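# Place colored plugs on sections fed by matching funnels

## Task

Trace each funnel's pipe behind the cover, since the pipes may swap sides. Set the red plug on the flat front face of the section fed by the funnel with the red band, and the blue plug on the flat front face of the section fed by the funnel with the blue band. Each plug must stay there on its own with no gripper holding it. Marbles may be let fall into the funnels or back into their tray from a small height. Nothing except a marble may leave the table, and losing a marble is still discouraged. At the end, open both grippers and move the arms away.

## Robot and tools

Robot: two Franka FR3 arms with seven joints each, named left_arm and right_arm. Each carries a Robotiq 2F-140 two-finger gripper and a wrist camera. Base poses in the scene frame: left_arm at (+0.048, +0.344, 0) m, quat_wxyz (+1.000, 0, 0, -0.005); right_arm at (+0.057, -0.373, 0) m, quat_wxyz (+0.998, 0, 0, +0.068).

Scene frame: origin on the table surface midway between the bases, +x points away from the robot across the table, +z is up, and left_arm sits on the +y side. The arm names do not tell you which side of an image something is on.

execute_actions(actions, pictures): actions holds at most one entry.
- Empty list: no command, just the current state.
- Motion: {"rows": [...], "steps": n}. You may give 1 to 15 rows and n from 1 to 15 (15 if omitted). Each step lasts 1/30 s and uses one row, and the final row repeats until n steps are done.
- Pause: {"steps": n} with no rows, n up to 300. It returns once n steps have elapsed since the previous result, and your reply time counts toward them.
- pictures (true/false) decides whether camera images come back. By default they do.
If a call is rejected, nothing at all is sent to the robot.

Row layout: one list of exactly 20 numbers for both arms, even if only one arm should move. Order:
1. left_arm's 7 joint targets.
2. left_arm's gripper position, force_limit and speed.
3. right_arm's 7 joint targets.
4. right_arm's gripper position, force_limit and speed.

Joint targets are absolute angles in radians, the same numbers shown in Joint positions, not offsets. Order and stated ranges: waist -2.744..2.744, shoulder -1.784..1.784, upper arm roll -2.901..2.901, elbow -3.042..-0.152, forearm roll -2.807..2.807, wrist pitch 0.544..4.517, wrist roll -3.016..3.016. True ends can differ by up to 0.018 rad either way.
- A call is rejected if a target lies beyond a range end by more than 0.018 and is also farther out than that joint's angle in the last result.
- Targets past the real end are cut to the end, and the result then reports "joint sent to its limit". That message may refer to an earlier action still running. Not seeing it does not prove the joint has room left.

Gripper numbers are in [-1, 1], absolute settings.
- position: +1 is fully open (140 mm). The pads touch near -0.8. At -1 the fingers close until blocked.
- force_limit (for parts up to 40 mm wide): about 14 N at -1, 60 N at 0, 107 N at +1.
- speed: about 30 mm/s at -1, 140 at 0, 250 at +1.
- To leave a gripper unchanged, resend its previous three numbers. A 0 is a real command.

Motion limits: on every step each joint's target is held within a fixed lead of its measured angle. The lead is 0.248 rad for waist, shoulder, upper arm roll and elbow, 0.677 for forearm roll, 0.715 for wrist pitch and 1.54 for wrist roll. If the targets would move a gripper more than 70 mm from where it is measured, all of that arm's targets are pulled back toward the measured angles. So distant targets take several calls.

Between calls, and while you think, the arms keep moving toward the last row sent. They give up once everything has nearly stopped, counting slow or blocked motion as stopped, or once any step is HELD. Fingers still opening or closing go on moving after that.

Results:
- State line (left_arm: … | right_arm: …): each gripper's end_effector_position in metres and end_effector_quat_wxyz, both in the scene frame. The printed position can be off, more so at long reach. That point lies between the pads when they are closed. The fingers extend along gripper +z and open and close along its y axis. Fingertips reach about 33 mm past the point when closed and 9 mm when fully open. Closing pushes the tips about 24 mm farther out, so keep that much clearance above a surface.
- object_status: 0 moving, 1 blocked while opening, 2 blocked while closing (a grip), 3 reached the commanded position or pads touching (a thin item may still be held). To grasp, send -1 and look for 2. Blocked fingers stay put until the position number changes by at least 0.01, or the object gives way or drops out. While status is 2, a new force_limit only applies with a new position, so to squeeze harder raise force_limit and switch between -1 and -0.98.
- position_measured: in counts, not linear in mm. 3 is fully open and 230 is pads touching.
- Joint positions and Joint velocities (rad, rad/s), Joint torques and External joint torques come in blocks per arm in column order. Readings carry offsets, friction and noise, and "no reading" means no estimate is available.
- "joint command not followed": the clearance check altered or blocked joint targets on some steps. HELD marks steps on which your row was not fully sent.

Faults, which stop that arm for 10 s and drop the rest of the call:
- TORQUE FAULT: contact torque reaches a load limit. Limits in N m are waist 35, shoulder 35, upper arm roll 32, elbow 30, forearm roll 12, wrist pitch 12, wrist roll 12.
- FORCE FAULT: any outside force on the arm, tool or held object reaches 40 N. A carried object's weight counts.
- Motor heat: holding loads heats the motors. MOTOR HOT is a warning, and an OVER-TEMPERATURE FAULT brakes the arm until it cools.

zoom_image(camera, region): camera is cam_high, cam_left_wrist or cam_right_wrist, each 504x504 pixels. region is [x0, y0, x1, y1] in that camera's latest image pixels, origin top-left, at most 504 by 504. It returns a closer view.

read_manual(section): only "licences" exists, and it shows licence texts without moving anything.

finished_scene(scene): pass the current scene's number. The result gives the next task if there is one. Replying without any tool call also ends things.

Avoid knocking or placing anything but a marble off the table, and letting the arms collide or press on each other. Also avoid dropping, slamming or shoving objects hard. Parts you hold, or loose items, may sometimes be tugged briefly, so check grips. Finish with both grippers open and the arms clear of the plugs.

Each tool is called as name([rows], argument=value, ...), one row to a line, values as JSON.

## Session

execute_actions(actions=[])

Scene clock: 0.00 s of 6600.00 s.
left_arm: end_effector_position=(+0.1761, +0.7529, +0.2247) position_measured=3 object_status=3 end_effector_quat_wxyz=(-0.357, -0.552, +0.695, +0.293) | right_arm: end_effector_position=(+0.1377, -0.1125, +0.3402) position_measured=3 object_status=3 end_effector_quat_wxyz=(+0.144, -0.560, +0.629, -0.520)
Joint positions: left_arm=[ 0.891  0.183 -0.091 -2.026  0.65   1.451  0.828] | right_arm=[ 1.388 -0.213  0.442 -2.287 -0.557  1.144  2.057]
Joint velocities: left_arm=[-0.001  0.     0.001  0.001 -0.001 -0.    -0.   ] | right_arm=[-0.    -0.     0.001 -0.001  0.    -0.     0.001]
Joint torques (N m, as the joint torque sensors report them, + toward a larger angle): no reading
External joint torques (N m, as the arm's controller estimates them; a push from outside toward a larger angle lowers the number): no reading

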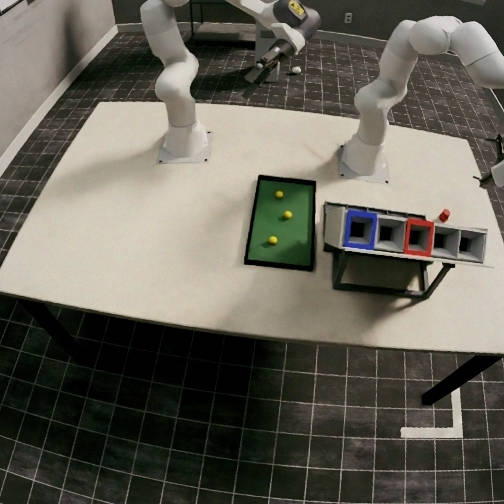

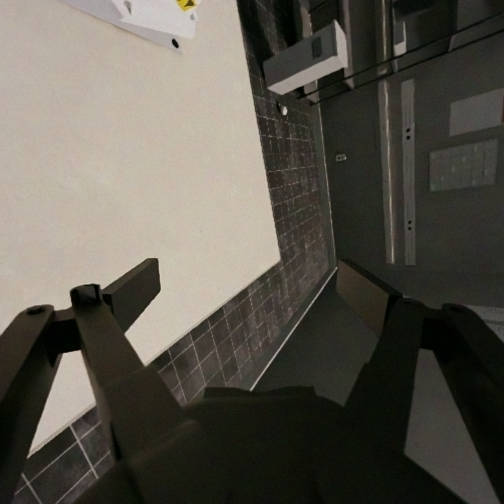

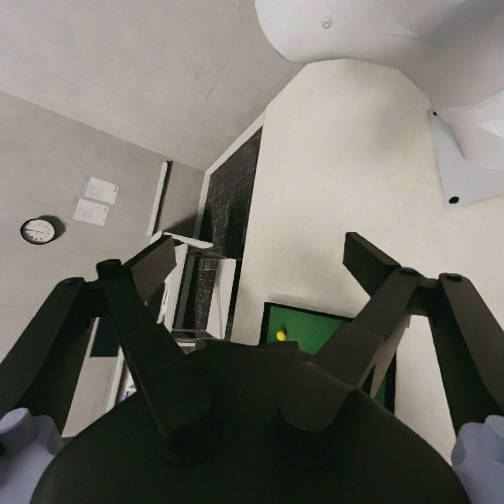

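execute_actions([
  {"rows":[[0.7,-0.9,0,-2.35,0,1.5,1.57,-0.1,-0.6,0,-0.4,-0.4,0.2,-2.287,-0.557,1.144,2.057,1,0,0]]},
], pictures=false)

execute_actions([
  {"steps":20},
], pictures=false)

execute_actions([
  {"rows":[[-0.911,-0.6,0,-2.55,0,2.0,1.57,-0.1,-0.6,0,-0.4,-0.4,0.2,-2.287,-0.557,1.144,2.057,1,0,0]]},
], pictures=false)

execute_actions([
  {"steps":15},
], pictures=false)

execute_actions([
  {"rows":[[-0.911,-0.2405,0,-2.6836,0,2.446,1.57,-0.1,-0.6,0,-0.4,-0.4,0.2,-2.287,-0.557,1.144,2.057,1,0,0]]},
], pictures=false)

execute_actions([
  {"steps":20},
])

Scene clock: 9.57 s of 6600.00 s.
left_arm: end_effector_position=(+0.2537, +0.5411, +0.2909) position_measured=108 object_status=0 end_effector_quat_wxyz=(-0.191, -0.457, +0.869, -0.005) | right_arm: end_effector_position=(+0.3244, -0.3298, +0.3786) position_measured=3 object_status=3 end_effector_quat_wxyz=(-0.087, -0.128, +0.875, -0.459)
Joint positions: left_arm=[ 0.707 -0.476 -0.008 -2.342  0.064  1.488  1.286] | right_arm=[ 0.511 -0.394  0.205 -2.283 -0.556  1.149  2.057]
Joint velocities: left_arm=[-0.075 -2.24   0.05  -0.014 -0.496  0.046  0.907] | right_arm=[-2.173 -0.006 -0.169 -0.004 -0.021 -0.008 -0.   ]
Joint torques (N m, as the joint torque sensors report them, + toward a larger angle): left_arm=[-1.05 -4.33  2.05 21.6   0.1   1.7   0.6 ] | right_arm=[  6.44 -19.3    4.8   19.51  -0.69  -0.58   0.17]
External joint torques (N m, as the arm's controller estimates them; a push from outside toward a larger angle lowers the number): left_arm=[-2.1  -1.25  1.33  1.1  -1.24  0.18  0.6 ] | right_arm=[-1.72 -1.44  0.11 -1.45 -0.2  -0.09  0.2 ]
Steps of this call (steps 1 to 90: nothing new was sent; then 6.07 s passed at rest; steps 91 to 105: all 15 steps of this action). Readings (joint positions | what the end effector reports):
91: left_arm=[0.878 0.169 -0.079 -2.044 0.612 1.456 0.849] | right_arm=[1.373 -0.229 0.427 -2.291 -0.553 1.148 2.057] | left_arm position_measured=3 object_status=0 | right_arm position_measured=3 object_status=3
92: left_arm=[0.863 0.147 -0.069 -2.070 0.568 1.457 0.872] | right_arm=[1.339 -0.255 0.397 -2.292 -0.553 1.148 2.057] | left_arm position_measured=10 object_status=0 | right_arm position_measured=3 object_status=3
94: left_arm=[0.832 0.097 -0.055 -2.124 0.482 1.461 0.918] | right_arm=[1.253 -0.303 0.335 -2.288 -0.553 1.149 2.057] | left_arm position_measured=25 object_status=0 | right_arm position_measured=3 object_status=3
98: left_arm=[0.770 -0.036 -0.032 -2.236 0.305 1.470 1.032] | right_arm=[1.026 -0.367 0.248 -2.283 -0.554 1.149 2.057] | left_arm position_measured=55 object_status=0 | right_arm position_measured=3 object_status=3
105: the state above

Scene clock: 10.23 s of 6600.00 s.
left_arm: end_effector_position=(+0.2616, +0.5228, +0.4096) position_measured=141 object_status=3 end_effector_quat_wxyz=(+0.024, -0.356, +0.934, +0.011) | right_arm: end_effector_position=(+0.2522, -0.5592, +0.3792) position_measured=3 object_status=3 end_effector_quat_wxyz=(-0.282, +0.273, +0.841, -0.373)
Joint positions: left_arm=[ 0.702 -0.902 -0.002 -2.349  0.005  1.499  1.535] | right_arm=[-0.398 -0.398  0.196 -2.286 -0.558  1.146  2.057]
Joint velocities: left_arm=[-0.001  0.002 -0.    -0.002 -0.002  0.001  0.104] | right_arm=[-0.009 -0.003  0.018  0.001 -0.    -0.001  0.   ]
Joint torques (N m, as the joint torque sensors report them, + toward a larger angle): left_arm=[-2.06  1.65  0.04 24.02 -0.23  2.58  0.23] | right_arm=[ -1.18 -17.6   -0.03  21.19  -0.82  -0.26   0.15]
External joint torques (N m, as the arm's controller estimates them; a push from outside toward a larger angle lowers the number): left_arm=[-2.06  2.13  0.75  1.32 -1.05  0.05  0.23] | right_arm=[-1.01 -2.26  1.85 -0.71  0.31 -0.18  0.19]
Steps of this call (steps 1 to 20: the robot went on to your last target). Readings (joint positions | what the end effector reports):
1: left_arm=[0.705 -0.553 -0.006 -2.343 0.049 1.490 1.315] | right_arm=[0.432 -0.394 0.204 -2.283 -0.556 1.149 2.057] | left_arm position_measured=116 object_status=0 | right_arm position_measured=3 object_status=3
2: left_arm=[0.704 -0.631 -0.005 -2.344 0.038 1.492 1.341] | right_arm=[0.352 -0.395 0.203 -2.283 -0.556 1.149 2.057] | left_arm position_measured=123 object_status=0 | right_arm position_measured=3 object_status=3
4: left_arm=[0.703 -0.781 -0.003 -2.340 0.024 1.495 1.385] | right_arm=[0.193 -0.395 0.201 -2.284 -0.556 1.149 2.057] | left_arm position_measured=139 object_status=0 | right_arm position_measured=3 object_status=3
8: left_arm=[0.702 -0.900 -0.002 -2.333 0.011 1.499 1.449] | right_arm=[-0.126 -0.395 0.200 -2.284 -0.557 1.149 2.057] | left_arm position_measured=141 object_status=0 | right_arm position_measured=3 object_status=3
20: the state above

Scene clock: 10.73 s of 6600.00 s.
left_arm: end_effector_position=(+0.3979, +0.3623, +0.2587) position_measured=141 object_status=3 end_effector_quat_wxyz=(-0.019, -0.033, +0.999, +0.001) | right_arm: end_effector_position=(+0.2523, -0.5591, +0.3793) position_measured=3 object_status=3 end_effector_quat_wxyz=(-0.281, +0.273, +0.841, -0.374)
Joint positions: left_arm=[ 0.055 -0.61   0.004 -2.543  0.005  1.895  1.552] | right_arm=[-0.398 -0.398  0.197 -2.286 -0.558  1.146  2.057]
Joint velocities: left_arm=[-1.578  0.104 -0.103 -0.061 -0.013  0.421  0.029] | right_arm=[ 0.002  0.     0.001 -0.002 -0.001 -0.     0.   ]
Joint torques (N m, as the joint torque sensors report them, + toward a larger angle): left_arm=[  3.64 -11.91   2.66  26.08   0.24   2.58   0.29] | right_arm=[ -1.12 -16.83   0.32  21.48  -0.77  -0.24   0.17]
External joint torques (N m, as the arm's controller estimates them; a push from outside toward a larger angle lowers the number): left_arm=[-2.8   2.28 -0.34  0.8  -0.67  0.42  0.28] | right_arm=[-1.2  -1.26  1.92 -0.48  0.34 -0.16  0.2 ]
Steps of this call (steps 1 to 15: all 15 steps of this action). Readings (joint positions | what the end effector reports):
1: left_arm=[0.680 -0.893 0.003 -2.359 0.006 1.530 1.536] | right_arm=[-0.398 -0.398 0.197 -2.286 -0.558 1.146 2.057] | left_arm position_measured=141 object_status=3 | right_arm position_measured=3 object_status=3
2: left_arm=[0.651 -0.871 0.004 -2.376 0.006 1.563 1.537] | right_arm=[-0.398 -0.398 0.197 -2.286 -0.558 1.146 2.057] | left_arm position_measured=141 object_status=3 | right_arm position_measured=3 object_status=3
4: left_arm=[0.588 -0.811 0.005 -2.416 0.006 1.625 1.539] | right_arm=[-0.398 -0.398 0.197 -2.286 -0.558 1.146 2.057] | left_arm position_measured=141 object_status=3 | right_arm position_measured=3 object_status=3
8: left_arm=[0.429 -0.695 0.008 -2.488 0.006 1.744 1.543] | right_arm=[-0.398 -0.398 0.197 -2.286 -0.558 1.146 2.057] | left_arm position_measured=141 object_status=3 | right_arm position_measured=3 object_status=3
15: the state above

Scene clock: 11.23 s of 6600.00 s.
left_arm: end_effector_position=(+0.3051, +0.0671, +0.2622) position_measured=141 object_status=3 end_effector_quat_wxyz=(+0.021, +0.397, +0.918, -0.007) | right_arm: end_effector_position=(+0.2523, -0.5591, +0.3793) position_measured=3 object_status=3 end_effector_quat_wxyz=(-0.281, +0.273, +0.841, -0.374)
Joint positions: left_arm=[-0.812 -0.602 -0.002 -2.547  0.003  1.988  1.561] | right_arm=[-0.398 -0.398  0.198 -2.286 -0.558  1.146  2.057]
Joint velocities: left_arm=[-1.342  0.005 -0.11  -0.004 -0.013  0.068  0.016] | right_arm=[ 0.001 -0.     0.002 -0.001  0.     0.001  0.004]
Joint torques (N m, as the joint torque sensors report them, + toward a larger angle): left_arm=[ 6.55 -9.32  6.97 25.09  0.3   2.65  0.3 ] | right_arm=[ -1.   -17.02  -0.11  21.37  -0.8   -0.24   0.13]
External joint torques (N m, as the arm's controller estimates them; a push from outside toward a larger angle lowers the number): left_arm=[-2.26  2.56 -0.29  1.43 -0.94  0.38  0.3 ] | right_arm=[-1.09 -1.47  1.47 -0.58  0.31 -0.16  0.16]
Steps of this call (steps 1 to 15: the robot went on to your last target). Readings (joint positions | what the end effector reports):
1: left_arm=[-0.002 -0.607 0.004 -2.544 0.005 1.908 1.553] | right_arm=[-0.398 -0.398 0.197 -2.286 -0.558 1.146 2.057] | left_arm position_measured=141 object_status=3 | right_arm position_measured=3 object_status=3
2: left_arm=[-0.059 -0.605 0.003 -2.545 0.005 1.920 1.554] | right_arm=[-0.398 -0.398 0.197 -2.286 -0.558 1.146 2.057] | left_arm position_measured=141 object_status=3 | right_arm position_measured=3 object_status=3
4: left_arm=[-0.176 -0.603 0.002 -2.546 0.004 1.939 1.555] | right_arm=[-0.398 -0.398 0.198 -2.286 -0.558 1.146 2.057] | left_arm position_measured=141 object_status=3 | right_arm position_measured=3 object_status=3
8: left_arm=[-0.410 -0.602 0.001 -2.547 0.004 1.966 1.558] | right_arm=[-0.398 -0.398 0.198 -2.286 -0.558 1.146 2.057] | left_arm position_measured=141 object_status=3 | right_arm position_measured=3 object_status=3
15: the state above

Scene clock: 11.73 s of 6600.00 s.
left_arm: end_effector_position=(+0.2839, +0.0344, +0.0960) position_measured=141 object_status=3 end_effector_quat_wxyz=(-0.018, +0.442, +0.897, +0.010) | right_arm: end_effector_position=(+0.2523, -0.5591, +0.3793) position_measured=3 object_status=3 end_effector_quat_wxyz=(-0.281, +0.273, +0.841, -0.374)
Joint positions: left_arm=[-0.908 -0.24  -0.002 -2.686  0.003  2.405  1.565] | right_arm=[-0.399 -0.398  0.198 -2.286 -0.558  1.146  2.057]
Joint velocities: left_arm=[-0.003 -0.     0.007  0.021 -0.     0.24   0.005] | right_arm=[-0.    -0.001  0.     0.001 -0.001  0.001  0.002]
Joint torques (N m, as the joint torque sensors report them, + toward a larger angle): left_arm=[ -1.2  -19.71   0.23  21.66  -0.26   2.45   0.32] | right_arm=[ -1.17 -16.92   0.96  20.74  -0.82  -0.29   0.18]
External joint torques (N m, as the arm's controller estimates them; a push from outside toward a larger angle lowers the number): left_arm=[-1.28 -0.37  0.36  1.98 -0.77  0.32  0.32] | right_arm=[-1.19 -1.39  2.63 -1.26  0.3  -0.21  0.21]
Steps of this call (steps 1 to 15: all 15 steps of this action). Readings (joint positions | what the end effector reports):
1: left_arm=[-0.838 -0.586 -0.010 -2.554 0.003 2.029 1.561] | right_arm=[-0.398 -0.398 0.198 -2.286 -0.558 1.146 2.057] | left_arm position_measured=141 object_status=3 | right_arm position_measured=3 object_status=3
2: left_arm=[-0.853 -0.551 -0.011 -2.569 0.003 2.072 1.561] | right_arm=[-0.398 -0.398 0.198 -2.286 -0.558 1.146 2.057] | left_arm position_measured=141 object_status=3 | right_arm position_measured=3 object_status=3
4: left_arm=[-0.873 -0.463 -0.009 -2.604 0.003 2.148 1.561] | right_arm=[-0.398 -0.398 0.198 -2.286 -0.558 1.146 2.057] | left_arm position_measured=141 object_status=3 | right_arm position_measured=3 object_status=3
8: left_arm=[-0.901 -0.283 -0.004 -2.669 0.003 2.296 1.563] | right_arm=[-0.399 -0.398 0.198 -2.286 -0.558 1.146 2.057] | left_arm position_measured=141 object_status=3 | right_arm position_measured=3 object_status=3
15: the state above

Scene clock: 12.40 s of 6600.00 s.
left_arm: end_effector_position=(+0.2916, +0.0243, +0.0994) position_measured=141 object_status=3 end_effector_quat_wxyz=(-0.000, +0.443, +0.896, +0.001) | right_arm: end_effector_position=(+0.2523, -0.5591, +0.3794) position_measured=3 object_status=3 end_effector_quat_wxyz=(-0.281, +0.273, +0.841, -0.374)
Joint positions: left_arm=[-0.909 -0.24  -0.002 -2.685  0.003  2.443  1.566] | right_arm=[-0.399 -0.398  0.198 -2.286 -0.558  1.146  2.057]
Joint velocities: left_arm=[-0.    -0.    -0.    -0.001  0.     0.004  0.001] | right_arm=[-0.001  0.001  0.    -0.003 -0.     0.    -0.001]
Joint torques (N m, as the joint torque sensors report them, + toward a larger angle): left_arm=[ -1.55 -20.26   0.21  22.86  -0.34   2.78   0.43] | right_arm=[ -0.7  -16.41   0.69  21.15  -0.81  -0.17   0.18]
External joint torques (N m, as the arm's controller estimates them; a push from outside toward a larger angle lowers the number): left_arm=[-1.55 -0.38  0.41  2.38 -0.86  0.38  0.43] | right_arm=[-0.66 -0.99  2.42 -0.69  0.31 -0.07  0.21]
Steps of this call (steps 1 to 20: the robot went on to your last target). Readings (joint positions | what the end effector reports):
1: left_arm=[-0.909 -0.240 -0.002 -2.685 0.003 2.412 1.565] | right_arm=[-0.399 -0.398 0.198 -2.286 -0.558 1.146 2.057] | left_arm position_measured=141 object_status=3 | right_arm position_measured=3 object_status=3
2: left_arm=[-0.909 -0.240 -0.002 -2.685 0.003 2.418 1.565] | right_arm=[-0.399 -0.398 0.198 -2.286 -0.558 1.146 2.057] | left_arm position_measured=141 object_status=3 | right_arm position_measured=3 object_status=3
4: left_arm=[-0.909 -0.240 -0.002 -2.685 0.003 2.426 1.565] | right_arm=[-0.399 -0.398 0.198 -2.286 -0.558 1.146 2.057] | left_arm position_measured=141 object_status=3 | right_arm position_measured=3 object_status=3
8: left_arm=[-0.909 -0.240 -0.002 -2.685 0.003 2.436 1.565] | right_arm=[-0.399 -0.398 0.198 -2.286 -0.558 1.146 2.057] | left_arm position_measured=141 object_status=3 | right_arm position_measured=3 object_status=3
20: the state above

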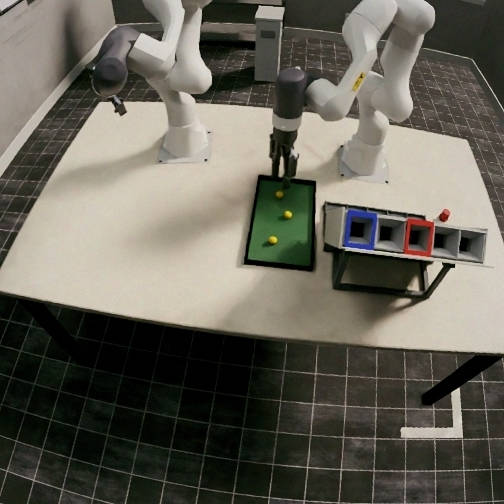

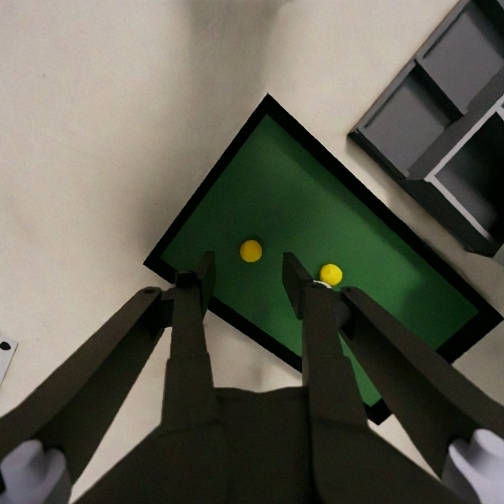

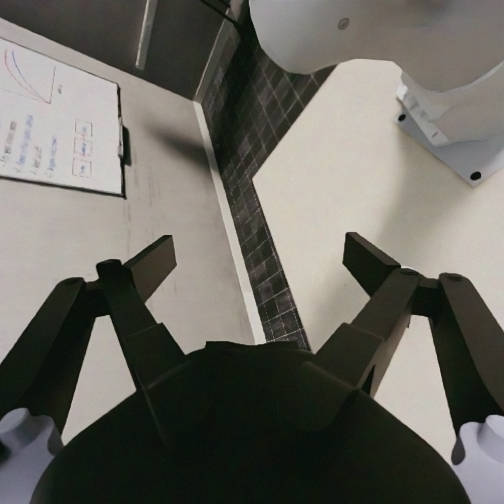

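execute_actions([
  {"rows":[[-0.9,-0.22,0,-2.686,0,2.51,1.57,-0.1,-0.6,0,-0.4,-0.4,0.2,-2.287,-0.557,1.144,2.057,1,0,0],[-0.9,-0.2,0,-2.688,0,2.54,1.57,-0.1,-0.6,0,-0.4,-0.4,0.2,-2.287,-0.557,1.144,2.057,1,0,0],[-0.9,-0.18,0,-2.69,0,2.57,1.57,-0.1,-0.6,0,-0.4,-0.4,0.2,-2.287,-0.557,1.144,2.057,1,0,0],[-0.9,-0.16,0,-2.692,0,2.6,1.57,-0.1,-0.6,0,-0.4,-0.4,0.2,-2.287,-0.557,1.144,2.057,1,0,0],[-0.9,-0.14,0,-2.694,0,2.62,1.57,-0.1,-0.6,0,-0.4,-0.4,0.2,-2.287,-0.557,1.144,2.057,1,0,0],[-0.9,-0.12,0,-2.696,0,2.638,1.57,-0.1,-0.6,0,-0.4,-0.4,0.2,-2.287,-0.557,1.144,2.057,1,0,0],[-0.9,-0.1,0,-2.698,0,2.638,1.57,-0.1,-0.6,0,-0.4,-0.4,0.2,-2.287,-0.557,1.144,2.057,1,0,0],[-0.9,-0.08,0,-2.7,0,2.638,1.57,-0.1,-0.6,0,-0.4,-0.4,0.2,-2.287,-0.557,1.144,2.057,1,0,0],[-0.9,-0.066,0,-2.7008,0,2.638,1.57,-0.1,-0.6,0,-0.4,-0.4,0.2,-2.287,-0.557,1.144,2.057,1,0,0]]},
], pictures=false)

execute_actions([
  {"steps":5},
], pictures=false)

execute_actions([
  {"rows":[[-0.9,-0.066,0,-2.7008,0,2.638,1.57,-1,-0.6,-0.2,-0.4,-0.4,0.2,-2.287,-0.557,1.144,2.057,1,0,0]]},
])

Scene clock: 21.43 s of 6600.00 s.
left_arm: end_effector_position=(+0.2938, +0.0256, +0.0384) position_measured=141 object_status=3 end_effector_quat_wxyz=(-0.007, +0.440, +0.898, +0.004) | right_arm: end_effector_position=(+0.2523, -0.5591, +0.3794) position_measured=3 object_status=3 end_effector_quat_wxyz=(-0.281, +0.273, +0.841, -0.374)
Joint positions: left_arm=[-0.902 -0.068 -0.001 -2.702  0.003  2.619  1.566] | right_arm=[-0.399 -0.398  0.198 -2.286 -0.558  1.146  2.057]
Joint velocities: left_arm=[ 0.001  0.004 -0.001 -0.001 -0.001  0.097 -0.001] | right_arm=[ 0.001 -0.001  0.     0.     0.001 -0.001  0.   ]
Joint torques (N m, as the joint torque sensors report them, + toward a larger angle): left_arm=[  2.01 -21.07   0.69  20.33  -0.47   2.79   0.38] | right_arm=[ -1.95 -16.73   0.46  21.25  -0.79  -0.22   0.22]
External joint torques (N m, as the arm's controller estimates them; a push from outside toward a larger angle lowers the number): left_arm=[ 1.98  2.49  0.72  2.25 -0.86  0.4   0.38] | right_arm=[-2.   -1.11  2.1  -0.78  0.33 -0.14  0.26]
Steps of this call (steps 1 to 15: the robot went on to your last target; steps 16 to 90: nothing new was sent; then 5.53 s passed at rest; steps 91 to 105: all 15 steps of this action). Readings (joint positions | what the end effector reports):
91: left_arm=[-0.908 -0.237 -0.002 -2.685 0.003 2.454 1.566] | right_arm=[-0.399 -0.398 0.198 -2.286 -0.558 1.146 2.057] | left_arm position_measured=141 object_status=3 | right_arm position_measured=3 object_status=3
92: left_arm=[-0.906 -0.229 -0.002 -2.684 0.003 2.469 1.566] | right_arm=[-0.399 -0.398 0.198 -2.286 -0.558 1.146 2.057] | left_arm position_measured=141 object_status=3 | right_arm position_measured=3 object_status=3
94: left_arm=[-0.904 -0.201 -0.001 -2.685 0.003 2.507 1.566] | right_arm=[-0.399 -0.398 0.198 -2.286 -0.558 1.146 2.057] | left_arm position_measured=141 object_status=3 | right_arm position_measured=3 object_status=3
98: left_arm=[-0.902 -0.125 -0.001 -2.692 0.003 2.576 1.566] | right_arm=[-0.399 -0.398 0.198 -2.286 -0.558 1.146 2.057] | left_arm position_measured=141 object_status=3 | right_arm position_measured=3 object_status=3
105: the state above

Scene clock: 21.60 s of 6600.00 s.
left_arm: end_effector_position=(+0.2959, +0.0228, +0.0394) position_measured=141 object_status=3 end_effector_quat_wxyz=(-0.002, +0.440, +0.898, +0.002) | right_arm: end_effector_position=(+0.2523, -0.5591, +0.3794) position_measured=3 object_status=3 end_effector_quat_wxyz=(-0.281, +0.273, +0.841, -0.374)
Joint positions: left_arm=[-0.902 -0.068 -0.001 -2.702  0.003  2.629  1.566] | right_arm=[-0.399 -0.398  0.198 -2.286 -0.558  1.146  2.057]
Joint velocities: left_arm=[ 0.    -0.001 -0.     0.002  0.001  0.036  0.   ] | right_arm=[ 0.    -0.001  0.     0.001  0.001 -0.    -0.002]
Joint torques (N m, as the joint torque sensors report them, + toward a larger angle): left_arm=[  0.46 -21.26   0.9   20.65  -0.29   2.85   0.26] | right_arm=[ -1.33 -16.08   1.19  20.46  -0.75  -0.15   0.14]
External joint torques (N m, as the arm's controller estimates them; a push from outside toward a larger angle lowers the number): left_arm=[ 0.45  2.    0.94  2.82 -0.69  0.45  0.26] | right_arm=[-1.36 -0.39  2.86 -1.6   0.37 -0.07  0.18]
Steps of this call (steps 1 to 5: the robot went on to your last target). Readings (joint positions | what the end effector reports):
1: left_arm=[-0.902 -0.068 -0.001 -2.702 0.003 2.622 1.566] | right_arm=[-0.399 -0.398 0.198 -2.286 -0.558 1.146 2.057] | left_arm position_measured=141 object_status=3 | right_arm position_measured=3 object_status=3
2: left_arm=[-0.902 -0.068 -0.001 -2.702 0.003 2.624 1.566] | right_arm=[-0.399 -0.398 0.198 -2.286 -0.558 1.146 2.057] | left_arm position_measured=141 object_status=3 | right_arm position_measured=3 object_status=3
4: left_arm=[-0.902 -0.068 -0.001 -2.702 0.003 2.628 1.566] | right_arm=[-0.399 -0.398 0.198 -2.286 -0.558 1.146 2.057] | left_arm position_measured=141 object_status=3 | right_arm position_measured=3 object_status=3
5: the state above

Scene clock: 22.10 s of 6600.00 s.
left_arm: end_effector_position=(+0.2970, +0.0214, +0.0399) position_measured=196 object_status=2 end_effector_quat_wxyz=(+0.001, +0.440, +0.898, +0.001) | right_arm: end_effector_position=(+0.2523, -0.5591, +0.3794) position_measured=3 object_status=3 end_effector_quat_wxyz=(-0.281, +0.273, +0.841, -0.374)
Joint positions: left_arm=[-0.902 -0.068 -0.001 -2.702  0.003  2.635  1.566] | right_arm=[-0.399 -0.398  0.198 -2.286 -0.558  1.146  2.057]
Joint velocities: left_arm=[-0.001  0.     0.001 -0.001 -0.     0.002 -0.001] | right_arm=[ 0.001  0.     0.     0.     0.    -0.001  0.001]
Joint torques (N m, as the joint torque sensors report them, + toward a larger angle): left_arm=[  1.38 -21.36   0.68  20.55  -0.4    2.79   0.28] | right_arm=[ -0.16 -16.5    1.06  21.18  -0.8   -0.17   0.22]
External joint torques (N m, as the arm's controller estimates them; a push from outside toward a larger angle lowers the number): left_arm=[ 1.42  1.83  0.78  2.82 -0.8   0.39  0.28] | right_arm=[-0.22 -0.97  2.69 -0.79  0.31 -0.09  0.26]
Steps of this call (steps 1 to 15: all 15 steps of this action). Readings (joint positions | what the end effector reports):
1: left_arm=[-0.902 -0.068 -0.001 -2.702 0.003 2.630 1.566] | right_arm=[-0.399 -0.398 0.198 -2.286 -0.558 1.146 2.057] | left_arm position_measured=141 object_status=0 | right_arm position_measured=3 object_status=3
2: left_arm=[-0.902 -0.068 -0.001 -2.702 0.003 2.631 1.566] | right_arm=[-0.399 -0.398 0.198 -2.286 -0.558 1.146 2.057] | left_arm position_measured=147 object_status=0 | right_arm position_measured=3 object_status=3
4: left_arm=[-0.902 -0.068 -0.001 -2.702 0.003 2.633 1.566] | right_arm=[-0.399 -0.398 0.198 -2.286 -0.558 1.146 2.057] | left_arm position_measured=160 object_status=0 | right_arm position_measured=3 object_status=3
8: left_arm=[-0.902 -0.068 -0.001 -2.702 0.003 2.634 1.566] | right_arm=[-0.399 -0.398 0.198 -2.286 -0.558 1.146 2.057] | left_arm position_measured=185 object_status=0 | right_arm position_measured=3 object_status=3
15: the state above

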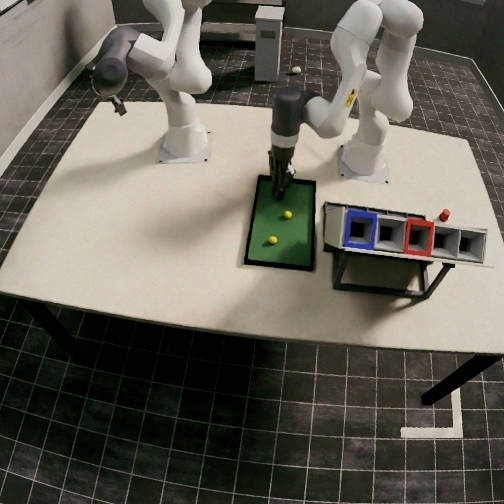

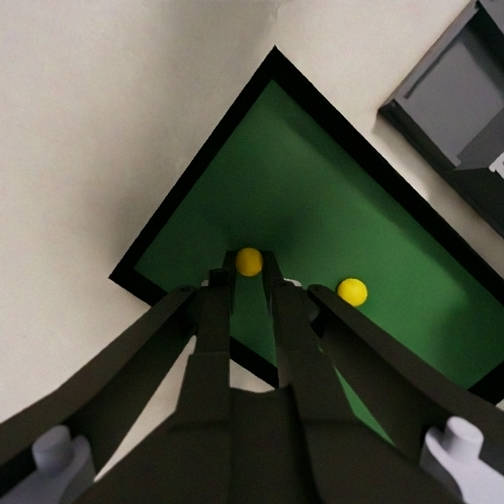

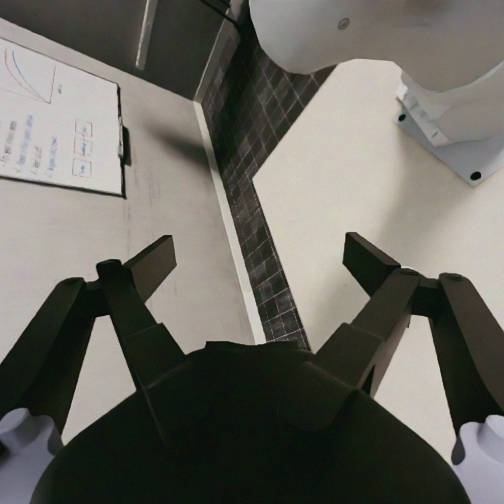

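execute_actions([
  {"rows":[[-0.9,-0.15,0,-2.69,0,2.45,1.57,-1,-0.6,-0.2,-0.4,-0.4,0.2,-2.287,-0.557,1.144,2.057,1,0,0],[-0.9,-0.22,0,-2.67,0,2.35,1.57,-1,-0.6,-0.2,-0.4,-0.4,0.2,-2.287,-0.557,1.144,2.057,1,0,0],[-0.9,-0.3,0,-2.64,0,2.25,1.57,-1,-0.6,-0.2,-0.4,-0.4,0.2,-2.287,-0.557,1.144,2.057,1,0,0],[-0.75,-0.55,0,-2.1,0,1.55,1.39,-1,-0.6,-0.2,-0.4,-0.4,0.2,-2.287,-0.557,1.144,2.057,1,0,0]]},
], pictures=false)

execute_actions([
  {"steps":8},
], pictures=false)

execute_actions([
  {"rows":[[-0.22,0.05,0,-1.42,0,1.52,1.39,-1,-0.6,-0.2,-0.4,-0.4,0.2,-2.287,-0.557,1.144,2.057,1,0,0]]},
], pictures=false)

execute_actions([
  {"rows":[[-0.19,0.12,0,-1.36,0,1.55,1.39,-1,-0.6,-0.2,-0.4,-0.4,0.2,-2.287,-0.557,1.144,2.057,1,0,0],[-0.18,0.16,0,-1.33,0,1.55,1.39,-1,-0.6,-0.2,-0.4,-0.4,0.2,-2.287,-0.557,1.144,2.057,1,0,0],[-0.174,0.2,0,-1.31,0,1.55,1.39,-1,-0.6,-0.2,-0.4,-0.4,0.2,-2.287,-0.557,1.144,2.057,1,0,0],[-0.174,0.22,0,-1.31,0,1.55,1.39,-1,-0.6,-0.2,-0.4,-0.4,0.2,-2.287,-0.557,1.144,2.057,1,0,0],[-0.174,0.238,0,-1.31,0,1.55,1.39,-1,-0.6,-0.2,-0.4,-0.4,0.2,-2.287,-0.557,1.144,2.057,1,0,0]]},
])

Scene clock: 31.73 s of 6600.00 s.
left_arm: end_effector_position=(+0.3664, +0.0254, +0.3436) position_measured=196 object_status=2 end_effector_quat_wxyz=(+0.061, +0.347, +0.935, -0.027) | right_arm: end_effector_position=(+0.2523, -0.5591, +0.3794) position_measured=3 object_status=3 end_effector_quat_wxyz=(-0.281, +0.273, +0.841, -0.374)
Joint positions: left_arm=[-0.776 -0.477 -0.001 -2.27   0.003  1.927  1.494] | right_arm=[-0.399 -0.398  0.198 -2.286 -0.558  1.146  2.057]
Joint velocities: left_arm=[ 0.146 -0.493  0.007  1.158 -0.001 -1.165 -0.18 ] | right_arm=[ 0.001 -0.001 -0.001  0.001  0.001  0.     0.   ]
Joint torques (N m, as the joint torque sensors report them, + toward a larger angle): left_arm=[  0.74 -12.22  -0.4   19.77   0.25   1.24  -0.03] | right_arm=[ -0.67 -16.4    0.73  20.52  -0.73  -0.13   0.09]
External joint torques (N m, as the arm's controller estimates them; a push from outside toward a larger angle lowers the number): left_arm=[ 1.65 -0.72  0.73  2.96 -0.49 -0.47 -0.03] | right_arm=[-0.66 -0.81  2.44 -1.49  0.39 -0.05  0.12]
Steps of this call (steps 1 to 15: the robot went on to your last target; steps 16 to 90: nothing new was sent; then 6.13 s passed at rest; steps 91 to 105: all 15 steps of this action). Readings (joint positions | what the end effector reports):
91: left_arm=[-0.902 -0.081 -0.001 -2.702 0.003 2.604 1.566] | right_arm=[-0.399 -0.398 0.198 -2.286 -0.558 1.146 2.057] | left_arm position_measured=196 object_status=2 | right_arm position_measured=3 object_status=3
92: left_arm=[-0.902 -0.113 -0.001 -2.700 0.003 2.557 1.566] | right_arm=[-0.399 -0.398 0.198 -2.286 -0.558 1.146 2.057] | left_arm position_measured=196 object_status=2 | right_arm position_measured=3 object_status=3
94: left_arm=[-0.888 -0.195 -0.007 -2.663 0.003 2.448 1.559] | right_arm=[-0.399 -0.398 0.198 -2.286 -0.558 1.146 2.057] | left_arm position_measured=196 object_status=2 | right_arm position_measured=3 object_status=3
98: left_arm=[-0.829 -0.322 -0.003 -2.529 0.003 2.243 1.534] | right_arm=[-0.399 -0.398 0.198 -2.286 -0.558 1.146 2.057] | left_arm position_measured=196 object_status=2 | right_arm position_measured=3 object_status=3
105: the state above

Scene clock: 32.00 s of 6600.00 s.
left_arm: end_effector_position=(+0.3403, +0.0652, +0.4294) position_measured=196 object_status=2 end_effector_quat_wxyz=(+0.046, +0.310, +0.949, -0.020) | right_arm: end_effector_position=(+0.2523, -0.5591, +0.3794) position_measured=3 object_status=3 end_effector_quat_wxyz=(-0.281, +0.273, +0.841, -0.374)
Joint positions: left_arm=[-0.753 -0.556 -0.001 -2.101  0.003  1.645  1.439] | right_arm=[-0.399 -0.398  0.198 -2.286 -0.558  1.146  2.057]
Joint velocities: left_arm=[ 0.011  0.001  0.001  0.045  0.001 -0.544 -0.149] | right_arm=[-0.    -0.001 -0.    -0.     0.001  0.001  0.001]
Joint torques (N m, as the joint torque sensors report them, + toward a larger angle): left_arm=[ 0.65 -7.38 -0.65 24.42  0.15  1.86 -0.24] | right_arm=[ -1.17 -16.15   1.15  20.79  -0.72  -0.18   0.11]
External joint torques (N m, as the arm's controller estimates them; a push from outside toward a larger angle lowers the number): left_arm=[ 0.84 -0.22  0.08  3.45 -0.59 -0.53 -0.24] | right_arm=[-1.18 -0.63  2.84 -1.16  0.4  -0.1   0.15]
Steps of this call (steps 1 to 8: the robot went on to your last target). Readings (joint positions | what the end effector reports):
1: left_arm=[-0.771 -0.493 -0.001 -2.231 0.003 1.883 1.487] | right_arm=[-0.399 -0.398 0.198 -2.286 -0.558 1.146 2.057] | left_arm position_measured=196 object_status=2 | right_arm position_measured=3 object_status=3
2: left_arm=[-0.766 -0.508 -0.001 -2.195 0.003 1.838 1.479] | right_arm=[-0.399 -0.398 0.198 -2.286 -0.558 1.146 2.057] | left_arm position_measured=196 object_status=2 | right_arm position_measured=3 object_status=3
4: left_arm=[-0.758 -0.536 -0.001 -2.139 0.003 1.751 1.463] | right_arm=[-0.399 -0.398 0.198 -2.286 -0.558 1.146 2.057] | left_arm position_measured=196 object_status=2 | right_arm position_measured=3 object_status=3
8: the state above

Scene clock: 32.50 s of 6600.00 s.
left_arm: end_effector_position=(+0.6025, +0.2059, +0.4458) position_measured=196 object_status=2 end_effector_quat_wxyz=(+0.025, +0.041, +0.999, -0.005) | right_arm: end_effector_position=(+0.2523, -0.5591, +0.3794) position_measured=3 object_status=3 end_effector_quat_wxyz=(-0.281, +0.273, +0.841, -0.374)
Joint positions: left_arm=[-0.239  0.028  0.005 -1.464 -0.001  1.543  1.41 ] | right_arm=[-0.399 -0.398  0.198 -2.286 -0.558  1.146  2.057]
Joint velocities: left_arm=[ 0.357  0.45   0.093  0.458 -0.001 -0.109 -0.052] | right_arm=[-0.001 -0.001  0.    -0.001 -0.     0.     0.001]
Joint torques (N m, as the joint torque sensors report them, + toward a larger angle): left_arm=[ -7.45 -40.07  -8.58  28.11   0.74   1.76  -0.02] | right_arm=[ -0.3  -17.09   1.16  21.4   -0.74  -0.16   0.08]
External joint torques (N m, as the arm's controller estimates them; a push from outside toward a larger angle lowers the number): left_arm=[ 1.02  1.87 -0.48  2.27  0.75 -0.5  -0.02] | right_arm=[-0.33 -1.46  2.82 -0.61  0.38 -0.07  0.12]
Steps of this call (steps 1 to 15: all 15 steps of this action). Readings (joint positions | what the end effector reports):
1: left_arm=[-0.715 -0.526 -0.014 -2.058 -0.000 1.619 1.436] | right_arm=[-0.399 -0.398 0.198 -2.286 -0.558 1.146 2.057] | left_arm position_measured=196 object_status=2 | right_arm position_measured=3 object_status=3
2: left_arm=[-0.672 -0.482 -0.017 -2.007 -0.000 1.611 1.433] | right_arm=[-0.399 -0.398 0.198 -2.286 -0.558 1.146 2.057] | left_arm position_measured=196 object_status=2 | right_arm position_measured=3 object_status=3
4: left_arm=[-0.588 -0.397 -0.015 -1.917 -0.000 1.596 1.429] | right_arm=[-0.399 -0.398 0.198 -2.286 -0.558 1.146 2.057] | left_arm position_measured=196 object_status=2 | right_arm position_measured=3 object_status=3
8: left_arm=[-0.430 -0.236 -0.011 -1.754 -0.001 1.575 1.423] | right_arm=[-0.399 -0.398 0.198 -2.286 -0.558 1.146 2.057] | left_arm position_measured=196 object_status=2 | right_arm position_measured=3 object_status=3
15: the state above

Scene clock: 33.00 s of 6600.00 s.
left_arm: end_effector_position=(+0.6615, +0.2297, +0.3886) position_measured=196 object_status=2 end_effector_quat_wxyz=(-0.004, +0.005, +1.000, +0.001) | right_arm: end_effector_position=(+0.2523, -0.5591, +0.3794) position_measured=3 object_status=3 end_effector_quat_wxyz=(-0.281, +0.273, +0.841, -0.374)
Joint positions: left_arm=[-0.176  0.243  0.002 -1.314 -0.001  1.549  1.397] | right_arm=[-0.399 -0.398  0.198 -2.286 -0.558  1.146  2.057]
Joint velocities: left_arm=[-0.    -0.04  -0.002  0.041 -0.     0.    -0.01 ] | right_arm=[ 0.001 -0.001  0.001 -0.001 -0.     0.    -0.001]
Joint torques (N m, as the joint torque sensors report them, + toward a larger angle): left_arm=[  1.1  -40.04  -1.07  25.94   0.76   2.6   -0.02] | right_arm=[ -0.43 -16.25   0.2   21.06  -0.87  -0.15   0.18]
External joint torques (N m, as the arm's controller estimates them; a push from outside toward a larger angle lowers the number): left_arm=[ 1.   -1.65 -1.36  3.02 -0.05  0.24 -0.02] | right_arm=[-0.46 -0.62  1.86 -0.95  0.25 -0.06  0.22]
Steps of this call (steps 1 to 15: all 15 steps of this action). Readings (joint positions | what the end effector reports):
1: left_arm=[-0.224 0.052 0.004 -1.432 -0.001 1.542 1.408] | right_arm=[-0.399 -0.398 0.198 -2.286 -0.558 1.146 2.057] | left_arm position_measured=196 object_status=2 | right_arm position_measured=3 object_status=3
2: left_arm=[-0.210 0.081 0.004 -1.397 -0.001 1.544 1.407] | right_arm=[-0.399 -0.398 0.198 -2.286 -0.558 1.146 2.057] | left_arm position_measured=196 object_status=2 | right_arm position_measured=3 object_status=3
4: left_arm=[-0.189 0.142 0.004 -1.343 -0.001 1.548 1.404] | right_arm=[-0.399 -0.398 0.198 -2.286 -0.558 1.146 2.057] | left_arm position_measured=196 object_status=2 | right_arm position_measured=3 object_status=3
8: left_arm=[-0.176 0.228 0.004 -1.322 -0.001 1.549 1.401] | right_arm=[-0.399 -0.398 0.198 -2.286 -0.558 1.146 2.057] | left_arm position_measured=196 object_status=2 | right_arm position_measured=3 object_status=3
15: the state above

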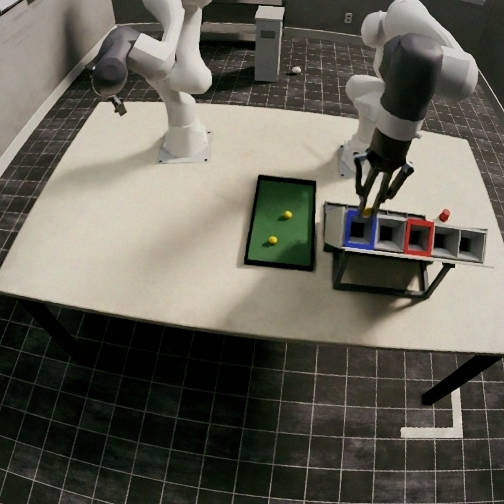

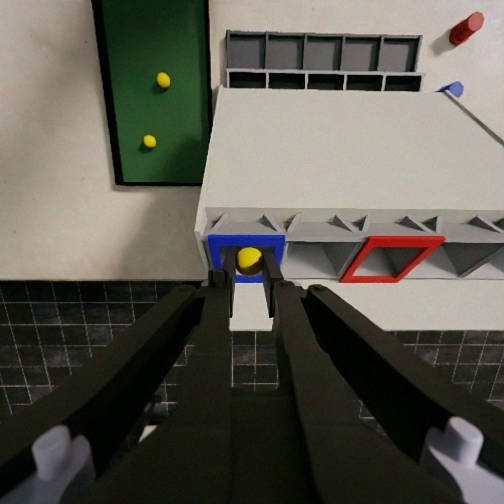

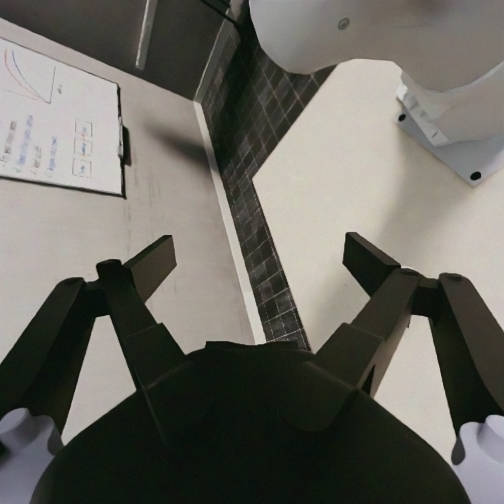

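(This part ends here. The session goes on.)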